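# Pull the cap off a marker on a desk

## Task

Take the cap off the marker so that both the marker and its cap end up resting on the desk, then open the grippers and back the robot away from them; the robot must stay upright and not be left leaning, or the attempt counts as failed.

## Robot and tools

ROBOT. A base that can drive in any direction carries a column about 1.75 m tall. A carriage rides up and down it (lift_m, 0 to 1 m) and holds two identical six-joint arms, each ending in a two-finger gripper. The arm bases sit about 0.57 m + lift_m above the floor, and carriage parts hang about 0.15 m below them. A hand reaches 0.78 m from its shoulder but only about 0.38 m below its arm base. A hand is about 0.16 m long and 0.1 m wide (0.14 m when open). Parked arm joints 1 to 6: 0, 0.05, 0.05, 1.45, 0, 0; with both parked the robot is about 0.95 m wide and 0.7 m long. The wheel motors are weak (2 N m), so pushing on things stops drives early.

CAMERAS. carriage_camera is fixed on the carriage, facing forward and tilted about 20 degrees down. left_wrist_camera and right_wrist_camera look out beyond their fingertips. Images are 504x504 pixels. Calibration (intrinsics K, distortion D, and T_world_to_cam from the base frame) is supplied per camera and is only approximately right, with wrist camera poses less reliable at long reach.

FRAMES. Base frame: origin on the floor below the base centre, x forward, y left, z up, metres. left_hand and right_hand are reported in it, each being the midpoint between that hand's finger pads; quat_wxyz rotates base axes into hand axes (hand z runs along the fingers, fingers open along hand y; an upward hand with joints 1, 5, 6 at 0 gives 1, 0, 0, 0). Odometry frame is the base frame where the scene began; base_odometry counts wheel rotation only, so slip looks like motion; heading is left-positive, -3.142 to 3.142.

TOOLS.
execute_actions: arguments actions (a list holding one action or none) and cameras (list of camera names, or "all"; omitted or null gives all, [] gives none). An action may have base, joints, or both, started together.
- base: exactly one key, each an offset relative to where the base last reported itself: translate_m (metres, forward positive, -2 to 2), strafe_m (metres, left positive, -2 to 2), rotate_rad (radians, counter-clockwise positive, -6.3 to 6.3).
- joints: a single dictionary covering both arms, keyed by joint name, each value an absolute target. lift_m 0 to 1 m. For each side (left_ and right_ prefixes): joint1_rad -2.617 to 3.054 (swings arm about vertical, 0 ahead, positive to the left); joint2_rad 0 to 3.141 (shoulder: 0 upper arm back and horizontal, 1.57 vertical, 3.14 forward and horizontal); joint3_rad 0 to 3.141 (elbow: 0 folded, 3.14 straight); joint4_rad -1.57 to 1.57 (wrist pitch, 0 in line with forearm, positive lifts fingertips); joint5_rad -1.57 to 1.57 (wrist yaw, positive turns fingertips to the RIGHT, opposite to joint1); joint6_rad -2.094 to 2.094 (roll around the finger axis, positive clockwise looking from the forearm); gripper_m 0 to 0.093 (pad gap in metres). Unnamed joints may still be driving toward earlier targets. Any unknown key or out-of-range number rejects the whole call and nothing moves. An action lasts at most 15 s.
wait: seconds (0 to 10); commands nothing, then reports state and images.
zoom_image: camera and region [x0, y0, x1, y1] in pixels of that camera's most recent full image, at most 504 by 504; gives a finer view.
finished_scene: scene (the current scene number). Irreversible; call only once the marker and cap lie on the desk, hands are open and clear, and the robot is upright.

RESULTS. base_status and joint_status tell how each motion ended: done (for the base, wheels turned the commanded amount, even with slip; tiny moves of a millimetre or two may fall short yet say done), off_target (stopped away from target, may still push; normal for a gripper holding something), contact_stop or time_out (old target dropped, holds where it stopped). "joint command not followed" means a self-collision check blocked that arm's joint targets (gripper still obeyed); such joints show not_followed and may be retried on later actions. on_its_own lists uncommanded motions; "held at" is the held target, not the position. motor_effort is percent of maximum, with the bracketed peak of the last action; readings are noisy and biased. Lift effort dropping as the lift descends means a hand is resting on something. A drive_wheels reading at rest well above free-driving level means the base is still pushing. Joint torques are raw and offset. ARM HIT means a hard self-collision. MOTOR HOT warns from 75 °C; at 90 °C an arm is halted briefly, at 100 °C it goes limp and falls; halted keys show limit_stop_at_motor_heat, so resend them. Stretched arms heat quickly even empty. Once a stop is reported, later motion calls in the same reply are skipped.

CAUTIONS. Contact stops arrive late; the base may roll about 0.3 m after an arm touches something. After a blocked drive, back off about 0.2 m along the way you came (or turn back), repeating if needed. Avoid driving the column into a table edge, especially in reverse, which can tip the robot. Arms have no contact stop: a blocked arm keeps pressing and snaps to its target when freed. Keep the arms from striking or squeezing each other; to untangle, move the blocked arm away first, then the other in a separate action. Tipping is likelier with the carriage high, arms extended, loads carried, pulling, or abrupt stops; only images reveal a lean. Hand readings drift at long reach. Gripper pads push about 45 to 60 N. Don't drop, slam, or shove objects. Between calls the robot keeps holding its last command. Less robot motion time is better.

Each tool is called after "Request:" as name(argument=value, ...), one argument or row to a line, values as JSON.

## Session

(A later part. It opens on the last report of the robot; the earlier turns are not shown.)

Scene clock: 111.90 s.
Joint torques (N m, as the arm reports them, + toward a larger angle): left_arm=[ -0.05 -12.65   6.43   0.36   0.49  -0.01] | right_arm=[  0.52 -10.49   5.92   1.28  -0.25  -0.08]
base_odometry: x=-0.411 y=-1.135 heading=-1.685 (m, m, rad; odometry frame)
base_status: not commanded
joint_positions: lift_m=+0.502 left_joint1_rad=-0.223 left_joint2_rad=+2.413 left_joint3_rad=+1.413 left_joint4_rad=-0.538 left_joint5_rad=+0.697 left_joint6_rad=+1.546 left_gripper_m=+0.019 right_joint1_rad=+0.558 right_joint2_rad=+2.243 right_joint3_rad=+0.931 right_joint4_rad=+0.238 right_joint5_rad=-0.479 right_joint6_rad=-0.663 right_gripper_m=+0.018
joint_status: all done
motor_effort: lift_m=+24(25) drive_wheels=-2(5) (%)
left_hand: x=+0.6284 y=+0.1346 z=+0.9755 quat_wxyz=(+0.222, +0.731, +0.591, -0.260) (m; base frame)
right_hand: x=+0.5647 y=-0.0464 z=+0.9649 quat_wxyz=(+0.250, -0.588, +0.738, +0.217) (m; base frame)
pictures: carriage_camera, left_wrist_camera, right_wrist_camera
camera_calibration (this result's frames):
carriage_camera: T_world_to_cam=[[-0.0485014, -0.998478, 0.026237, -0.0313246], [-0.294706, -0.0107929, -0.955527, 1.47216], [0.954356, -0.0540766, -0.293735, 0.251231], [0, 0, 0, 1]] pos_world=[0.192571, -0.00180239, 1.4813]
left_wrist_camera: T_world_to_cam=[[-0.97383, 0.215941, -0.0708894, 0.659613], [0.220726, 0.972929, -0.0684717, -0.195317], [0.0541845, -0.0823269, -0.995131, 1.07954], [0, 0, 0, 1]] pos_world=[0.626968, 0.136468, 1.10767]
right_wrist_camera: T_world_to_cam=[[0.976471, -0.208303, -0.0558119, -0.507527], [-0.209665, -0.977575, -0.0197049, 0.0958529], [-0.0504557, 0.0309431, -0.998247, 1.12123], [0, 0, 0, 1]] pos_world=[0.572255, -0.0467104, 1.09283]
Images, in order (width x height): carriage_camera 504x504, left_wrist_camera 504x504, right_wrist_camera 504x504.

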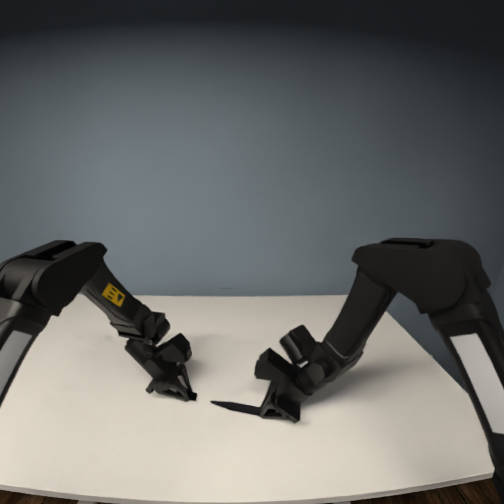

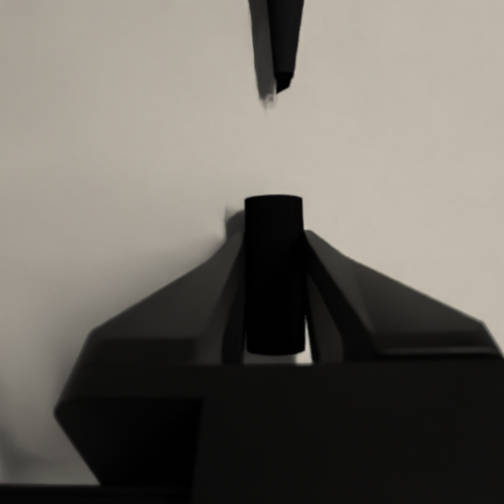

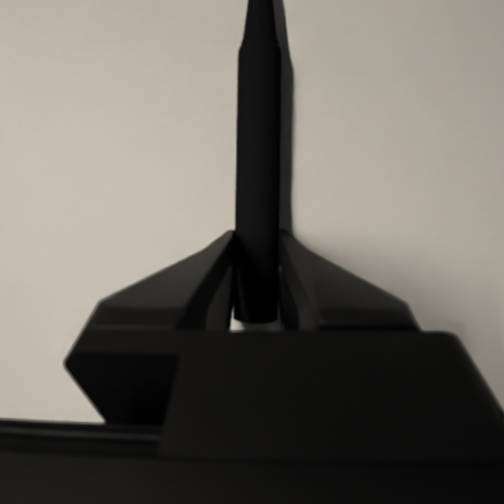

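Request:
execute_actions(
  actions=[
    {"joints":{"left_gripper_m":0.045,"right_gripper_m":0.045}},
  ],
  cameras=[],
)

Request:
execute_actions(
  actions=[
    {"joints":{"lift_m":0.6}},
  ],
  cameras=[],
)

Request:
execute_actions(
  actions=[
    {"base":{"translate_m":-0.25},"joints":{"right_joint1_rad":0,"right_joint2_rad":0.05,"right_joint3_rad":0.05,"right_joint4_rad":1.45,"right_joint5_rad":0,"right_joint6_rad":0,"left_joint1_rad":0,"left_joint2_rad":0.05,"left_joint3_rad":0.05,"left_joint4_rad":1.45,"left_joint5_rad":0,"left_joint6_rad":0}},
  ],
  cameras=["carriage_camera"],
)

Scene clock: 116.50 s.
Joint torques (N m, as the arm reports them, + toward a larger angle): left_arm=[ -0.09 -12.71   6.38   0.37   0.48  -0.02] | right_arm=[  0.48 -10.53   6.03   1.32  -0.22  -0.09]
base_odometry: x=-0.411 y=-1.135 heading=-1.685 (m, m, rad; odometry frame)
base_status: not commanded
joint_positions: lift_m=+0.502 left_joint1_rad=-0.223 left_joint2_rad=+2.413 left_joint3_rad=+1.413 left_joint4_rad=-0.538 left_joint5_rad=+0.697 left_joint6_rad=+1.546 left_gripper_m=+0.045 right_joint1_rad=+0.558 right_joint2_rad=+2.243 right_joint3_rad=+0.931 right_joint4_rad=+0.238 right_joint5_rad=-0.479 right_joint6_rad=-0.664 right_gripper_m=+0.045
joint_status: all done
motor_effort: lift_m=+24(24) drive_wheels=-2(2) (%)
left_hand: x=+0.6284 y=+0.1346 z=+0.9755 quat_wxyz=(+0.222, +0.731, +0.591, -0.260) (m; base frame)
right_hand: x=+0.5647 y=-0.0464 z=+0.9649 quat_wxyz=(+0.251, -0.588, +0.738, +0.217) (m; base frame)
pictures: none
No camera images: the call's "cameras" was empty. Leave "cameras" out to get every camera's image.

Scene clock: 117.43 s.
Joint torques (N m, as the arm reports them, + toward a larger angle): left_arm=[ -0.1  -12.34   6.33   0.39   0.46  -0.02] | right_arm=[  0.61 -10.87   6.16   1.29  -0.25  -0.08]
base_odometry: x=-0.411 y=-1.135 heading=-1.685 (m, m, rad; odometry frame)
base_status: not commanded
joint_positions: lift_m=+0.600 left_joint1_rad=-0.223 left_joint2_rad=+2.409 left_joint3_rad=+1.413 left_joint4_rad=-0.540 left_joint5_rad=+0.697 left_joint6_rad=+1.546 left_gripper_m=+0.045 right_joint1_rad=+0.558 right_joint2_rad=+2.245 right_joint3_rad=+0.931 right_joint4_rad=+0.236 right_joint5_rad=-0.479 right_joint6_rad=-0.664 right_gripper_m=+0.045
joint_status: all done
motor_effort: lift_m=+27(33) drive_wheels=+2(2) (%)
left_hand: x=+0.6290 y=+0.1344 z=+1.0749 quat_wxyz=(+0.223, +0.731, +0.591, -0.259) (m; base frame)
right_hand: x=+0.5641 y=-0.0468 z=+1.0619 quat_wxyz=(+0.249, -0.588, +0.739, +0.217) (m; base frame)
pictures: none
No camera images: the call's "cameras" was empty. Leave "cameras" out to get every camera's image.

Scene clock: 119.83 s.
Joint torques (N m, as the arm reports them, + toward a larger angle): left_arm=[-0.15  2.92  4.87 -0.23 -0.09 -0.11] | right_arm=[-0.09  2.93  5.23 -0.3  -0.04 -0.01]
base_odometry: x=-0.383 y=-0.887 heading=-1.685 (m, m, rad; odometry frame)
base_status: done
joint_positions: lift_m=+0.600 left_joint1_rad=+0.007 left_joint2_rad=+0.058 left_joint3_rad=+0.072 left_joint4_rad=+1.458 left_joint5_rad=+0.008 left_joint6_rad=+0.004 left_gripper_m=+0.045 right_joint1_rad=+0.004 right_joint2_rad=+0.062 right_joint3_rad=+0.064 right_joint4_rad=+1.455 right_joint5_rad=+0.003 right_joint6_rad=-0.004 right_gripper_m=+0.045
joint_status: all done
motor_effort: lift_m=+27(27) drive_wheels=-3(35) (%)
left_hand: x=+0.2810 y=+0.3311 z=+1.6004 quat_wxyz=(+0.999, +0.004, +0.049, +0.005) (m; base frame)
right_hand: x=+0.2858 y=-0.3326 z=+1.5980 quat_wxyz=(+0.998, +0.001, +0.057, +0.000) (m; base frame)
pictures: carriage_camera
camera_calibration (this result's frames):
carriage_camera: T_world_to_cam=[[-0.0485014, -0.998478, 0.026237, -0.033889], [-0.294706, -0.0107929, -0.955527, 1.56555], [0.954356, -0.0540766, -0.293735, 0.27994], [0, 0, 0, 1]] pos_world=[0.192571, -0.00180239, 1.57904]
Images, in order (width x height): carriage_camera 504x504.

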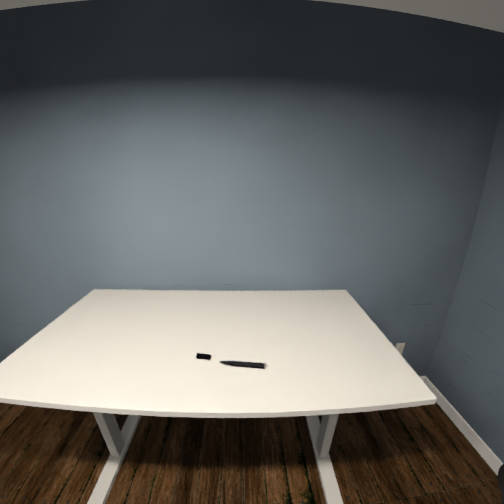

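Request:
finished_scene(
  scene=1,
)

The scene is finished: the task was done.


## Next scene

The same job, from a new start.

Request:
execute_actions(
  actions=[],
  cameras=["carriage_camera"],
)

Scene clock: 0.00 s.
Joint torques (N m, as the arm reports them, + toward a larger angle): no reading
base_odometry: x=+0.000 y=+0.000 heading=+0.000 (m, m, rad; odometry frame)
base_status: not commanded
joint_positions: lift_m=+0.299 left_joint1_rad=-0.011 left_joint2_rad=+0.019 left_joint3_rad=+0.043 left_joint4_rad=+1.479 left_joint5_rad=-0.047 left_joint6_rad=+0.036 left_gripper_m=+0.095 right_joint1_rad=+0.027 right_joint2_rad=+0.057 right_joint3_rad=+0.046 right_joint4_rad=+1.464 right_joint5_rad=-0.030 right_joint6_rad=-0.011 right_gripper_m=+0.094
joint_status: not commanded
motor_effort: lift_m=+26 drive_wheels=-1 (%)
left_hand: x=+0.2723 y=+0.3402 z=+1.2922 quat_wxyz=(+0.999, -0.023, +0.034, +0.013) (m; base frame)
right_hand: x=+0.2870 y=-0.3263 z=+1.2925 quat_wxyz=(+0.998, -0.016, +0.058, +0.009) (m; base frame)
pictures: carriage_camera
camera_calibration (this result's frames):
carriage_camera: T_world_to_cam=[[-0.0485014, -0.998478, 0.026237, -0.0259982], [-0.294706, -0.0107929, -0.955527, 1.27817], [0.954356, -0.0540766, -0.293735, 0.191599], [0, 0, 0, 1]] pos_world=[0.192571, -0.00180239, 1.27829]
Images, in order (width x height): carriage_camera 504x504.

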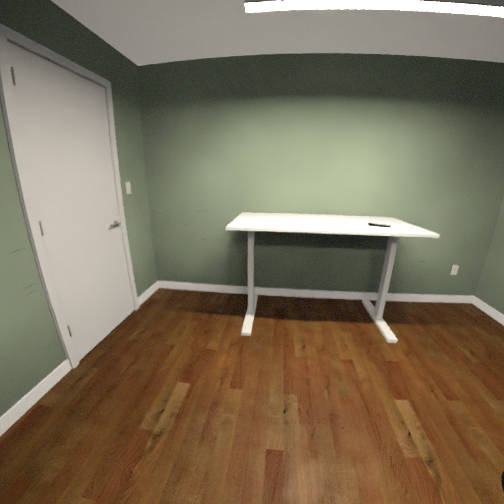

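Request:
execute_actions(
  actions=[
    {"base":{"rotate_rad":-0.14},"joints":{"lift_m":0.6}},
  ],
  cameras=[],
)

Request:
execute_actions(
  actions=[
    {"base":{"strafe_m":-0.85}},
  ],
  cameras=["carriage_camera"],
)

Request:
execute_actions(
  actions=[
    {"base":{"translate_m":1.2}},
  ],
  cameras=["carriage_camera"],
)

Scene clock: 6.47 s.
Joint torques (N m, as the arm reports them, + toward a larger angle): left_arm=[ 0.41  3.88  7.17 -0.2   0.02 -0.06] | right_arm=[ 0.33  4.19  7.11 -0.26  0.08 -0.02]
base_odometry: x=+0.000 y=+0.000 heading=-0.139 (m, m, rad; odometry frame)
base_status: done
joint_positions: lift_m=+0.600 left_joint1_rad=-0.011 left_joint2_rad=+0.019 left_joint3_rad=+0.043 left_joint4_rad=+1.479 left_joint5_rad=-0.047 left_joint6_rad=+0.036 left_gripper_m=+0.095 right_joint1_rad=+0.027 right_joint2_rad=+0.057 right_joint3_rad=+0.046 right_joint4_rad=+1.464 right_joint5_rad=-0.030 right_joint6_rad=-0.011 right_gripper_m=+0.094
joint_status: all done
motor_effort: lift_m=+27(32) drive_wheels=+11(9) (%)
left_hand: x=+0.2723 y=+0.3402 z=+1.5930 quat_wxyz=(+0.999, -0.023, +0.034, +0.013) (m; base frame)
right_hand: x=+0.2871 y=-0.3263 z=+1.5933 quat_wxyz=(+0.998, -0.016, +0.059, +0.009) (m; base frame)
pictures: none
No camera images: the call's "cameras" was empty. Leave "cameras" out to get every camera's image.

Scene clock: 10.57 s.
Joint torques (N m, as the arm reports them, + toward a larger angle): left_arm=[ 0.41  3.83  7.19 -0.2   0.02 -0.07] | right_arm=[ 0.17  4.11  6.81 -0.25  0.    0.  ]
base_odometry: x=-0.119 y=-0.842 heading=-0.140 (m, m, rad; odometry frame)
base_status: done
joint_positions: lift_m=+0.600 left_joint1_rad=-0.011 left_joint2_rad=+0.019 left_joint3_rad=+0.043 left_joint4_rad=+1.479 left_joint5_rad=-0.047 left_joint6_rad=+0.036 left_gripper_m=+0.095 right_joint1_rad=+0.027 right_joint2_rad=+0.057 right_joint3_rad=+0.046 right_joint4_rad=+1.464 right_joint5_rad=-0.030 right_joint6_rad=-0.011 right_gripper_m=+0.094
joint_status: not commanded
motor_effort: lift_m=+27(27) drive_wheels=-6(30) (%)
left_hand: x=+0.2723 y=+0.3402 z=+1.5930 quat_wxyz=(+0.999, -0.023, +0.034, +0.013) (m; base frame)
right_hand: x=+0.2871 y=-0.3263 z=+1.5933 quat_wxyz=(+0.998, -0.016, +0.059, +0.009) (m; base frame)
pictures: carriage_camera
camera_calibration (this result's frames):
carriage_camera: T_world_to_cam=[[-0.0485014, -0.998478, 0.026237, -0.0338893], [-0.294706, -0.0107929, -0.955527, 1.56556], [0.954356, -0.0540766, -0.293735, 0.279944], [0, 0, 0, 1]] pos_world=[0.192571, -0.00180239, 1.57905]
Images, in order (width x height): carriage_camera 504x504.

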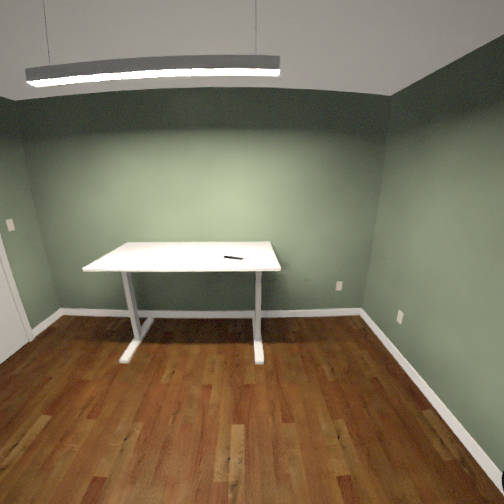

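Scene clock: 15.37 s.
Joint torques (N m, as the arm reports them, + toward a larger angle): left_arm=[ 0.43  3.8   7.15 -0.21  0.02 -0.07] | right_arm=[ 0.25  4.36  6.77 -0.25  0.02 -0.04]
base_odometry: x=+1.069 y=-1.010 heading=-0.141 (m, m, rad; odometry frame)
base_status: done
joint_positions: lift_m=+0.600 left_joint1_rad=-0.011 left_joint2_rad=+0.019 left_joint3_rad=+0.043 left_joint4_rad=+1.480 left_joint5_rad=-0.047 left_joint6_rad=+0.036 left_gripper_m=+0.095 right_joint1_rad=+0.027 right_joint2_rad=+0.057 right_joint3_rad=+0.046 right_joint4_rad=+1.465 right_joint5_rad=-0.030 right_joint6_rad=-0.011 right_gripper_m=+0.094
joint_status: not commanded
motor_effort: lift_m=+27(27) drive_wheels=-5(28) (%)
left_hand: x=+0.2722 y=+0.3402 z=+1.5930 quat_wxyz=(+0.999, -0.023, +0.034, +0.013) (m; base frame)
right_hand: x=+0.2868 y=-0.3263 z=+1.5933 quat_wxyz=(+0.998, -0.016, +0.058, +0.009) (m; base frame)
pictures: carriage_camera
camera_calibration (this result's frames):
carriage_camera: T_world_to_cam=[[-0.0485014, -0.998478, 0.026237, -0.0338893], [-0.294706, -0.0107929, -0.955527, 1.56556], [0.954356, -0.0540766, -0.293735, 0.279944], [0, 0, 0, 1]] pos_world=[0.192571, -0.00180239, 1.57905]
Images, in order (width x height): carriage_camera 504x504.

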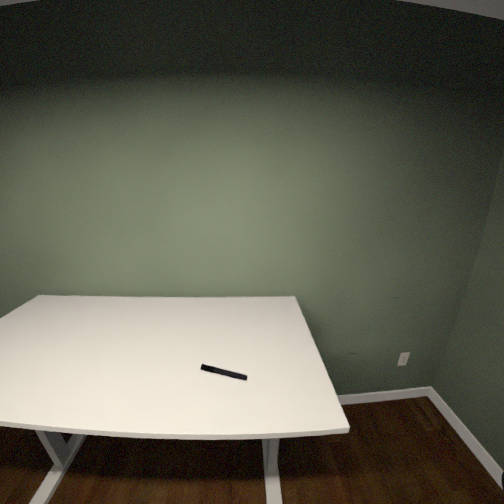

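Request:
zoom_image(
  camera="carriage_camera",
  region=[180, 340, 270, 400],
)

Region (180, 340, 270, 400) of carriage_camera's 504x504 image, scaled by 5.600, with more detail than that image has.

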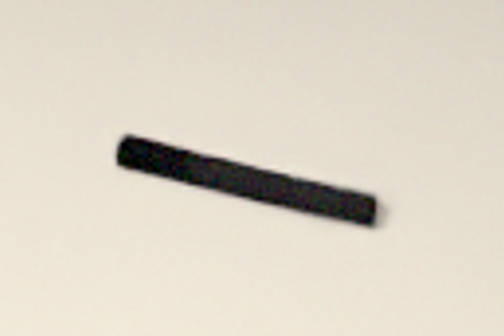

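Request:
execute_actions(
  actions=[
    {"base":{"translate_m":0.2},"joints":{"lift_m":0.56,"right_joint1_rad":0.711,"right_joint2_rad":2.296,"right_joint3_rad":1.045,"right_joint4_rad":0.317,"right_joint5_rad":-0.343,"right_joint6_rad":-0.438,"left_joint1_rad":-0.29,"left_joint2_rad":2.445,"left_joint3_rad":1.525,"left_joint4_rad":-0.644,"left_joint5_rad":0.7,"left_joint6_rad":1.593,"left_gripper_m":0.06,"right_gripper_m":0.06}},
  ],
)

Scene clock: 28.93 s.
Joint torques (N m, as the arm reports them, + toward a larger angle): left_arm=[ -0.01 -12.65   7.23   0.26   0.56  -0.02] | right_arm=[  0.58 -11.78   6.16   1.57  -0.2   -0.05]
base_odometry: x=+1.267 y=-1.038 heading=-0.141 (m, m, rad; odometry frame)
base_status: done
joint_positions: lift_m=+0.560 left_joint1_rad=-0.284 left_joint2_rad=+2.450 left_joint3_rad=+1.511 left_joint4_rad=-0.641 left_joint5_rad=+0.690 left_joint6_rad=+1.588 left_gripper_m=+0.060 right_joint1_rad=+0.706 right_joint2_rad=+2.297 right_joint3_rad=+1.036 right_joint4_rad=+0.307 right_joint5_rad=-0.339 right_joint6_rad=-0.431 right_gripper_m=+0.060
joint_status: all done
motor_effort: lift_m=+25(26) drive_wheels=-7(33) (%)
left_hand: x=+0.6236 y=+0.1109 z=+1.0367 quat_wxyz=(+0.202, +0.757, +0.559, -0.271) (m; base frame)
right_hand: x=+0.5720 y=+0.0120 z=+1.0267 quat_wxyz=(+0.274, -0.549, +0.764, +0.200) (m; base frame)
pictures: carriage_camera, left_wrist_camera, right_wrist_camera
camera_calibration (this result's frames):
carriage_camera: T_world_to_cam=[[-0.0485014, -0.998478, 0.026237, -0.0328435], [-0.294706, -0.0107929, -0.955527, 1.52747], [0.954356, -0.0540766, -0.293735, 0.268235], [0, 0, 0, 1]] pos_world=[0.192571, -0.00180239, 1.53919]
left_wrist_camera: T_world_to_cam=[[-0.950051, 0.306925, -0.0565658, 0.624605], [0.310147, 0.948701, -0.0614445, -0.227365], [0.0348052, -0.0759192, -0.996506, 1.15154], [0, 0, 0, 1]] pos_world=[0.623844, 0.111418, 1.16888]
right_wrist_camera: T_world_to_cam=[[0.949985, -0.310384, -0.034512, -0.504516], [-0.31157, -0.949504, -0.0369745, 0.231358], [-0.021293, 0.0458782, -0.99872, 1.16503], [0, 0, 0, 1]] pos_world=[0.576174, 0.0096314, 1.15469]
Images, in order (width x height): carriage_camera 504x504, left_wrist_camera 504x504, right_wrist_camera 504x504.

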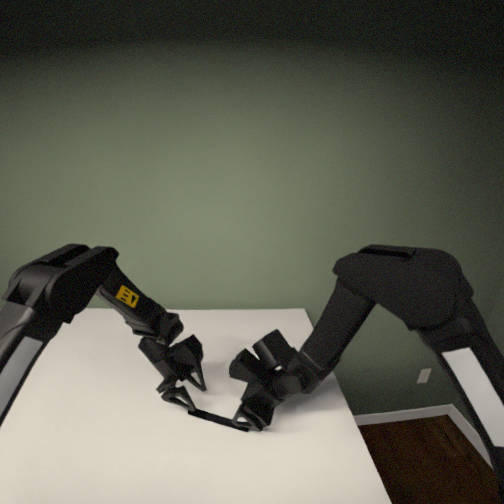

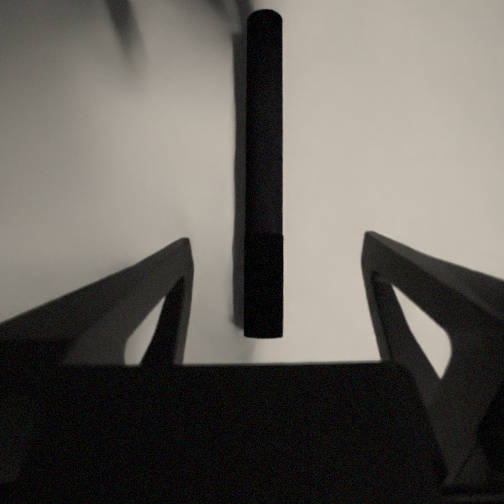

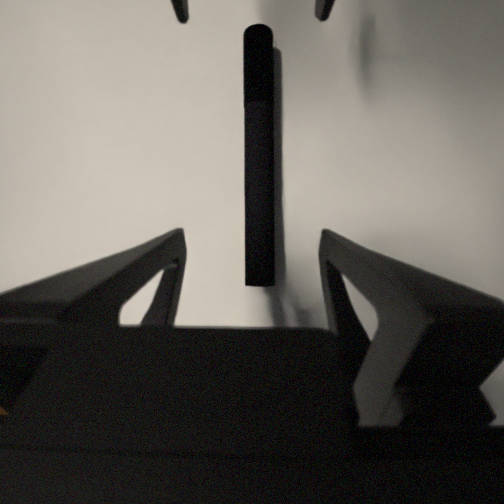

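Request:
execute_actions(
  actions=[
    {"joints":{"lift_m":0.506,"right_joint2_rad":2.31,"right_joint3_rad":1.07,"left_joint1_rad":-0.258,"left_joint6_rad":1.61}},
  ],
  cameras=["left_wrist_camera","right_wrist_camera"],
)

Scene clock: 34.43 s.
Joint torques (N m, as the arm reports them, + toward a larger angle): left_arm=[  0.57 -13.07   7.23   0.3    0.52  -0.02] | right_arm=[  0.45 -11.95   6.48   1.66  -0.19  -0.08]
base_odometry: x=+1.267 y=-1.038 heading=-0.141 (m, m, rad; odometry frame)
base_status: not commanded
joint_positions: lift_m=+0.506 left_joint1_rad=-0.260 left_joint2_rad=+2.454 left_joint3_rad=+1.511 left_joint4_rad=-0.643 left_joint5_rad=+0.694 left_joint6_rad=+1.606 left_gripper_m=+0.060 right_joint1_rad=+0.706 right_joint2_rad=+2.313 right_joint3_rad=+1.057 right_joint4_rad=+0.308 right_joint5_rad=-0.340 right_joint6_rad=-0.431 right_gripper_m=+0.060
joint_status: all done
motor_effort: lift_m=+24(24) drive_wheels=-5(7) (%)
left_hand: x=+0.6274 y=+0.1196 z=+0.9816 quat_wxyz=(+0.206, +0.754, +0.562, -0.271) (m; base frame)
right_hand: x=+0.5761 y=+0.0157 z=+0.9716 quat_wxyz=(+0.277, -0.549, +0.763, +0.201) (m; base frame)
pictures: left_wrist_camera, right_wrist_camera
camera_calibration (this result's frames):
left_wrist_camera: T_world_to_cam=[[-0.953166, 0.296273, -0.0607934, 0.629734], [0.299997, 0.95168, -0.0656308, -0.230052], [0.0384112, -0.080795, -0.99599, 1.09497], [0, 0, 0, 1]] pos_world=[0.627198, 0.12083, 1.11376]
right_wrist_camera: T_world_to_cam=[[0.950334, -0.309589, -0.0319215, -0.511857], [-0.310766, -0.949514, -0.0429903, 0.239486], [-0.0170006, 0.0507753, -0.998565, 1.10721], [0, 0, 0, 1]] pos_world=[0.579682, 0.0127107, 1.09958]
Images, in order (width x height): left_wrist_camera 504x504, right_wrist_camera 504x504.

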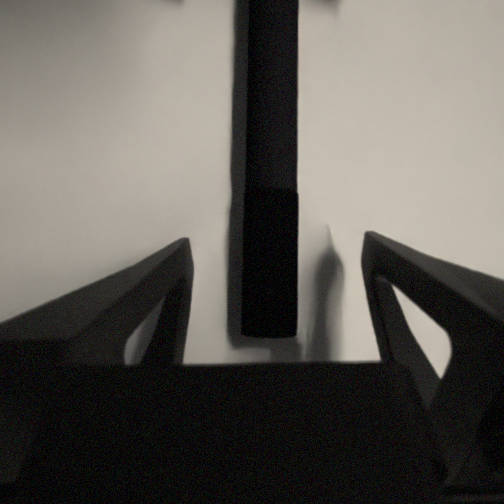

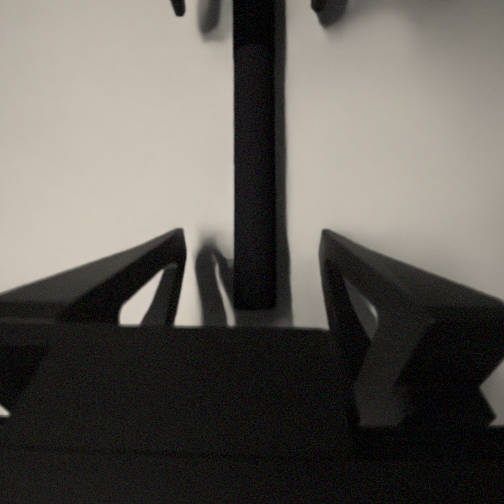

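Request:
execute_actions(
  actions=[
    {"joints":{"lift_m":0.499,"left_gripper_m":0.04,"right_gripper_m":0.04}},
  ],
  cameras=[],
)

Request:
execute_actions(
  actions=[
    {"joints":{"left_gripper_m":0.0,"right_gripper_m":0.0}},
  ],
  cameras=["left_wrist_camera","right_wrist_camera"],
)

Scene clock: 37.47 s.
Joint torques (N m, as the arm reports them, + toward a larger angle): left_arm=[  0.46 -13.03   7.35   0.28   0.49  -0.02] | right_arm=[  0.46 -12.12   6.56   1.63  -0.17  -0.09]
base_odometry: x=+1.267 y=-1.038 heading=-0.141 (m, m, rad; odometry frame)
base_status: not commanded
joint_positions: lift_m=+0.499 left_joint1_rad=-0.260 left_joint2_rad=+2.454 left_joint3_rad=+1.511 left_joint4_rad=-0.643 left_joint5_rad=+0.698 left_joint6_rad=+1.606 left_gripper_m=+0.040 right_joint1_rad=+0.706 right_joint2_rad=+2.313 right_joint3_rad=+1.057 right_joint4_rad=+0.312 right_joint5_rad=-0.343 right_joint6_rad=-0.432 right_gripper_m=+0.040
joint_status: all done
motor_effort: lift_m=+23(25) drive_wheels=+5(9) (%)
left_hand: x=+0.6273 y=+0.1191 z=+0.9751 quat_wxyz=(+0.207, +0.754, +0.561, -0.272) (m; base frame)
right_hand: x=+0.5763 y=+0.0166 z=+0.9654 quat_wxyz=(+0.279, -0.549, +0.761, +0.202) (m; base frame)
pictures: none
No camera images: the call's "cameras" was empty. Leave "cameras" out to get every camera's image.

Scene clock: 38.03 s.
Joint torques (N m, as the arm reports them, + toward a larger angle): left_arm=[  0.47 -13.     7.22   0.26   0.47  -0.03] | right_arm=[  0.44 -12.19   6.37   1.54  -0.13  -0.05]
base_odometry: x=+1.267 y=-1.038 heading=-0.141 (m, m, rad; odometry frame)
base_status: not commanded
joint_positions: lift_m=+0.499 left_joint1_rad=-0.260 left_joint2_rad=+2.454 left_joint3_rad=+1.511 left_joint4_rad=-0.643 left_joint5_rad=+0.698 left_joint6_rad=+1.606 left_gripper_m=+0.019 right_joint1_rad=+0.706 right_joint2_rad=+2.313 right_joint3_rad=+1.057 right_joint4_rad=+0.312 right_joint5_rad=-0.345 right_joint6_rad=-0.433 right_gripper_m=+0.018
joint_status: left_gripper_m off_target (ended at +0.019, target +0.000); right_gripper_m off_target (ended at +0.018, target +0.000)
motor_effort: lift_m=+23(23) drive_wheels=+5(5) (%)
left_hand: x=+0.6274 y=+0.1191 z=+0.9751 quat_wxyz=(+0.208, +0.754, +0.561, -0.272) (m; base frame)
right_hand: x=+0.5761 y=+0.0168 z=+0.9655 quat_wxyz=(+0.279, -0.550, +0.761, +0.203) (m; base frame)
pictures: left_wrist_camera, right_wrist_camera
camera_calibration (this result's frames):
left_wrist_camera: T_world_to_cam=[[-0.952996, 0.29653, -0.0621991, 0.630756], [0.300515, 0.95125, -0.0693847, -0.226597], [0.0385922, -0.0848151, -0.995649, 1.08849], [0, 0, 0, 1]] pos_world=[0.627197, 0.120832, 1.10726]
right_wrist_camera: T_world_to_cam=[[0.951739, -0.305264, -0.0317136, -0.512818], [-0.306531, -0.950599, -0.0489849, 0.243614], [-0.0151936, 0.0563421, -0.998296, 1.09972], [0, 0, 0, 1]] pos_world=[0.579453, 0.0130738, 1.09352]
Images, in order (width x height): left_wrist_camera 504x504, right_wrist_camera 504x504.

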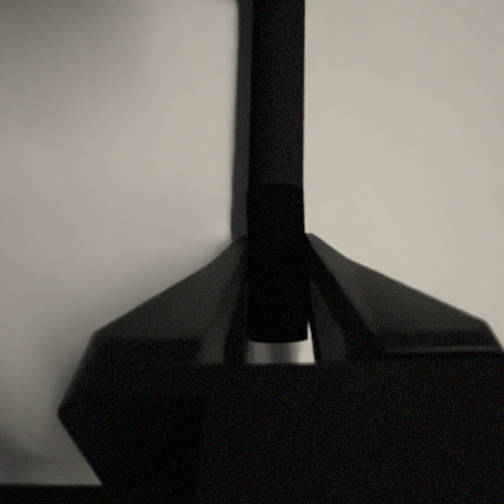

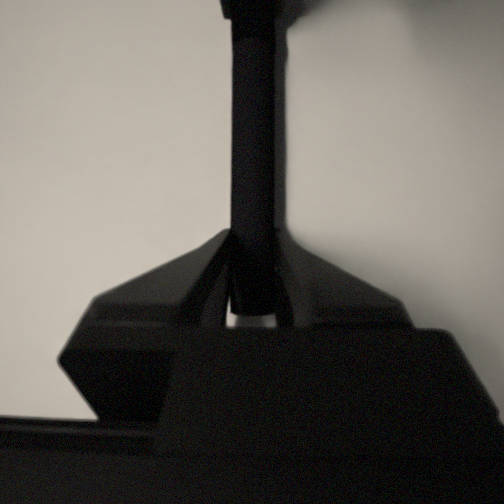

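Request:
execute_actions(
  actions=[
    {"joints":{"lift_m":0.515}},
  ],
  cameras=[],
)

Request:
execute_actions(
  actions=[
    {"joints":{"left_joint1_rad":-0.07,"left_joint4_rad":-0.715,"left_joint6_rad":1.76}},
  ],
  cameras=["left_wrist_camera","carriage_camera"],
)

Scene clock: 42.60 s.
Joint torques (N m, as the arm reports them, + toward a larger angle): left_arm=[  0.57 -12.63   7.2    0.28   0.5   -0.03] | right_arm=[  0.69 -12.07   6.59   1.57  -0.1   -0.07]
base_odometry: x=+1.267 y=-1.038 heading=-0.141 (m, m, rad; odometry frame)
base_status: not commanded
joint_positions: lift_m=+0.515 left_joint1_rad=-0.260 left_joint2_rad=+2.449 left_joint3_rad=+1.511 left_joint4_rad=-0.643 left_joint5_rad=+0.694 left_joint6_rad=+1.607 left_gripper_m=+0.019 right_joint1_rad=+0.706 right_joint2_rad=+2.314 right_joint3_rad=+1.057 right_joint4_rad=+0.316 right_joint5_rad=-0.344 right_joint6_rad=-0.434 right_gripper_m=+0.018
joint_status: all done
motor_effort: lift_m=+26(32) drive_wheels=-4(8) (%)
left_hand: x=+0.6284 y=+0.1194 z=+0.9925 quat_wxyz=(+0.208, +0.755, +0.561, -0.269) (m; base frame)
right_hand: x=+0.5766 y=+0.0171 z=+0.9814 quat_wxyz=(+0.280, -0.550, +0.760, +0.203) (m; base frame)
pictures: none
No camera images: the call's "cameras" was empty. Leave "cameras" out to get every camera's image.

Scene clock: 43.60 s.
Joint torques (N m, as the arm reports them, + toward a larger angle): left_arm=[  0.23 -12.5    7.13   0.04   0.45  -0.02] | right_arm=[  0.47 -12.07   6.65   1.57  -0.14  -0.06]
base_odometry: x=+1.267 y=-1.038 heading=-0.141 (m, m, rad; odometry frame)
base_status: not commanded
joint_positions: lift_m=+0.515 left_joint1_rad=-0.067 left_joint2_rad=+2.449 left_joint3_rad=+1.511 left_joint4_rad=-0.706 left_joint5_rad=+0.701 left_joint6_rad=+1.756 left_gripper_m=+0.019 right_joint1_rad=+0.709 right_joint2_rad=+2.314 right_joint3_rad=+1.057 right_joint4_rad=+0.318 right_joint5_rad=-0.346 right_joint6_rad=-0.436 right_gripper_m=+0.018
joint_status: all done
motor_effort: lift_m=+26(26) drive_wheels=-4(6) (%)
left_hand: x=+0.6496 y=+0.1950 z=+0.9938 quat_wxyz=(+0.234, +0.734, +0.585, -0.253) (m; base frame)
right_hand: x=+0.5757 y=+0.0183 z=+0.9817 quat_wxyz=(+0.281, -0.552, +0.758, +0.204) (m; base frame)
pictures: carriage_camera, left_wrist_camera
camera_calibration (this result's frames):
carriage_camera: T_world_to_cam=[[-0.0485014, -0.998478, 0.026237, -0.0316603], [-0.294706, -0.0107929, -0.955527, 1.48438], [0.954356, -0.0540766, -0.293735, 0.254989], [0, 0, 0, 1]] pos_world=[0.192571, -0.00180239, 1.4941]
left_wrist_camera: T_world_to_cam=[[-0.970619, 0.218537, -0.100695, 0.695467], [0.226271, 0.971323, -0.0730239, -0.256237], [0.0818487, -0.0936627, -0.992234, 1.08289], [0, 0, 0, 1]] pos_world=[0.644379, 0.19833, 1.1258]
Images, in order (width x height): carriage_camera 504x504, left_wrist_camera 504x504.

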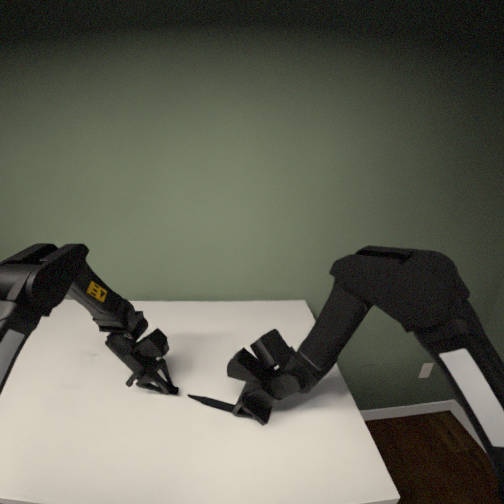

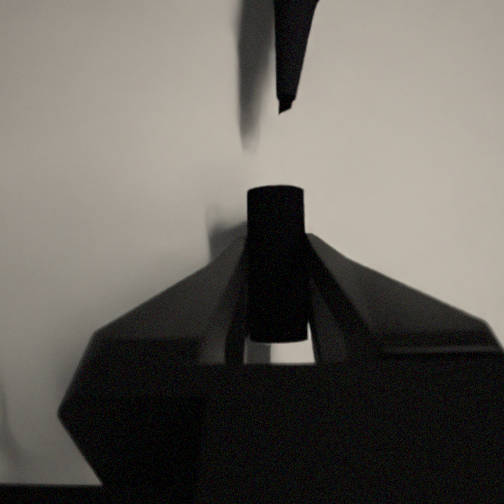

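Request:
execute_actions(
  actions=[
    {"joints":{"lift_m":0.5}},
  ],
  cameras=[],
)

Request:
execute_actions(
  actions=[
    {"joints":{"left_gripper_m":0.045,"right_gripper_m":0.045}},
  ],
  cameras=[],
)

Request:
execute_actions(
  actions=[
    {"joints":{"lift_m":0.6}},
  ],
  cameras=[],
)

Request:
execute_actions(
  actions=[
    {"base":{"translate_m":-0.25},"joints":{"right_joint1_rad":0,"right_joint2_rad":0.05,"right_joint3_rad":0.05,"right_joint4_rad":1.45,"right_joint5_rad":0,"right_joint6_rad":0,"left_joint1_rad":0,"left_joint2_rad":0.05,"left_joint3_rad":0.05,"left_joint4_rad":1.45,"left_joint5_rad":0,"left_joint6_rad":0}},
  ],
  cameras=["carriage_camera"],
)

Scene clock: 48.37 s.
Joint torques (N m, as the arm reports them, + toward a larger angle): left_arm=[  0.16 -12.92   7.22   0.06   0.46  -0.02] | right_arm=[  0.54 -12.01   6.59   1.64  -0.17  -0.07]
base_odometry: x=+1.267 y=-1.038 heading=-0.141 (m, m, rad; odometry frame)
base_status: not commanded
joint_positions: lift_m=+0.500 left_joint1_rad=-0.067 left_joint2_rad=+2.454 left_joint3_rad=+1.511 left_joint4_rad=-0.710 left_joint5_rad=+0.700 left_joint6_rad=+1.756 left_gripper_m=+0.019 right_joint1_rad=+0.709 right_joint2_rad=+2.315 right_joint3_rad=+1.057 right_joint4_rad=+0.312 right_joint5_rad=-0.345 right_joint6_rad=-0.436 right_gripper_m=+0.018
joint_status: all done
motor_effort: lift_m=+24(25) drive_wheels=+5(7) (%)
left_hand: x=+0.6476 y=+0.1952 z=+0.9768 quat_wxyz=(+0.230, +0.733, +0.586, -0.256) (m; base frame)
right_hand: x=+0.5749 y=+0.0174 z=+0.9658 quat_wxyz=(+0.278, -0.552, +0.759, +0.203) (m; base frame)
pictures: none
No camera images: the call's "cameras" was empty. Leave "cameras" out to get every camera's image.

Scene clock: 48.97 s.
Joint torques (N m, as the arm reports them, + toward a larger angle): left_arm=[  0.12 -12.95   7.07   0.05   0.45  -0.02] | right_arm=[  0.42 -12.32   6.46   1.57  -0.13  -0.04]
base_odometry: x=+1.267 y=-1.038 heading=-0.141 (m, m, rad; odometry frame)
base_status: not commanded
joint_positions: lift_m=+0.500 left_joint1_rad=-0.067 left_joint2_rad=+2.454 left_joint3_rad=+1.511 left_joint4_rad=-0.710 left_joint5_rad=+0.700 left_joint6_rad=+1.756 left_gripper_m=+0.045 right_joint1_rad=+0.709 right_joint2_rad=+2.315 right_joint3_rad=+1.057 right_joint4_rad=+0.312 right_joint5_rad=-0.345 right_joint6_rad=-0.436 right_gripper_m=+0.045
joint_status: all done
motor_effort: lift_m=+24(24) drive_wheels=+5(5) (%)
left_hand: x=+0.6476 y=+0.1952 z=+0.9768 quat_wxyz=(+0.230, +0.733, +0.586, -0.256) (m; base frame)
right_hand: x=+0.5749 y=+0.0174 z=+0.9658 quat_wxyz=(+0.278, -0.552, +0.759, +0.203) (m; base frame)
pictures: none
No camera images: the call's "cameras" was empty. Leave "cameras" out to get every camera's image.

Scene clock: 49.90 s.
Joint torques (N m, as the arm reports them, + toward a larger angle): left_arm=[  0.09 -12.47   7.14   0.09   0.46  -0.03] | right_arm=[  0.31 -12.12   6.55   1.56  -0.16  -0.04]
base_odometry: x=+1.267 y=-1.038 heading=-0.141 (m, m, rad; odometry frame)
base_status: not commanded
joint_positions: lift_m=+0.600 left_joint1_rad=-0.067 left_joint2_rad=+2.449 left_joint3_rad=+1.511 left_joint4_rad=-0.713 left_joint5_rad=+0.699 left_joint6_rad=+1.756 left_gripper_m=+0.045 right_joint1_rad=+0.709 right_joint2_rad=+2.315 right_joint3_rad=+1.057 right_joint4_rad=+0.313 right_joint5_rad=-0.343 right_joint6_rad=-0.436 right_gripper_m=+0.045
joint_status: all done
motor_effort: lift_m=+27(33) drive_wheels=+4(5) (%)
left_hand: x=+0.6480 y=+0.1952 z=+1.0786 quat_wxyz=(+0.231, +0.733, +0.586, -0.256) (m; base frame)
right_hand: x=+0.5752 y=+0.0174 z=+1.0656 quat_wxyz=(+0.279, -0.552, +0.759, +0.202) (m; base frame)
pictures: none
No camera images: the call's "cameras" was empty. Leave "cameras" out to get every camera's image.

Scene clock: 52.30 s.
Joint torques (N m, as the arm reports them, + toward a larger angle): left_arm=[-0.12  3.04  4.91 -0.21 -0.1  -0.11] | right_arm=[-0.13  2.95  5.23 -0.31 -0.03  0.  ]
base_odometry: x=+1.020 y=-1.003 heading=-0.141 (m, m, rad; odometry frame)
base_status: done
joint_positions: lift_m=+0.600 left_joint1_rad=+0.007 left_joint2_rad=+0.057 left_joint3_rad=+0.071 left_joint4_rad=+1.458 left_joint5_rad=+0.007 left_joint6_rad=+0.003 left_gripper_m=+0.045 right_joint1_rad=+0.005 right_joint2_rad=+0.062 right_joint3_rad=+0.063 right_joint4_rad=+1.455 right_joint5_rad=+0.004 right_joint6_rad=-0.004 right_gripper_m=+0.045
joint_status: all done
motor_effort: lift_m=+27(27) drive_wheels=-3(30) (%)
left_hand: x=+0.2812 y=+0.3312 z=+1.6001 quat_wxyz=(+0.999, +0.003, +0.050, +0.005) (m; base frame)
right_hand: x=+0.2861 y=-0.3328 z=+1.5977 quat_wxyz=(+0.998, +0.002, +0.058, +0.000) (m; base frame)
pictures: carriage_camera
camera_calibration (this result's frames):
carriage_camera: T_world_to_cam=[[-0.0485014, -0.998478, 0.026237, -0.0338893], [-0.294706, -0.0107929, -0.955527, 1.56556], [0.954356, -0.0540766, -0.293735, 0.279944], [0, 0, 0, 1]] pos_world=[0.192571, -0.00180239, 1.57905]
Images, in order (width x height): carriage_camera 504x504.

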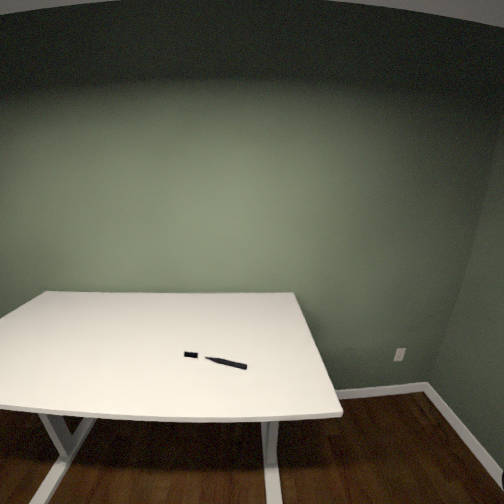

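Request:
finished_scene(
  scene=2,
)

The scene is finished: the task was done.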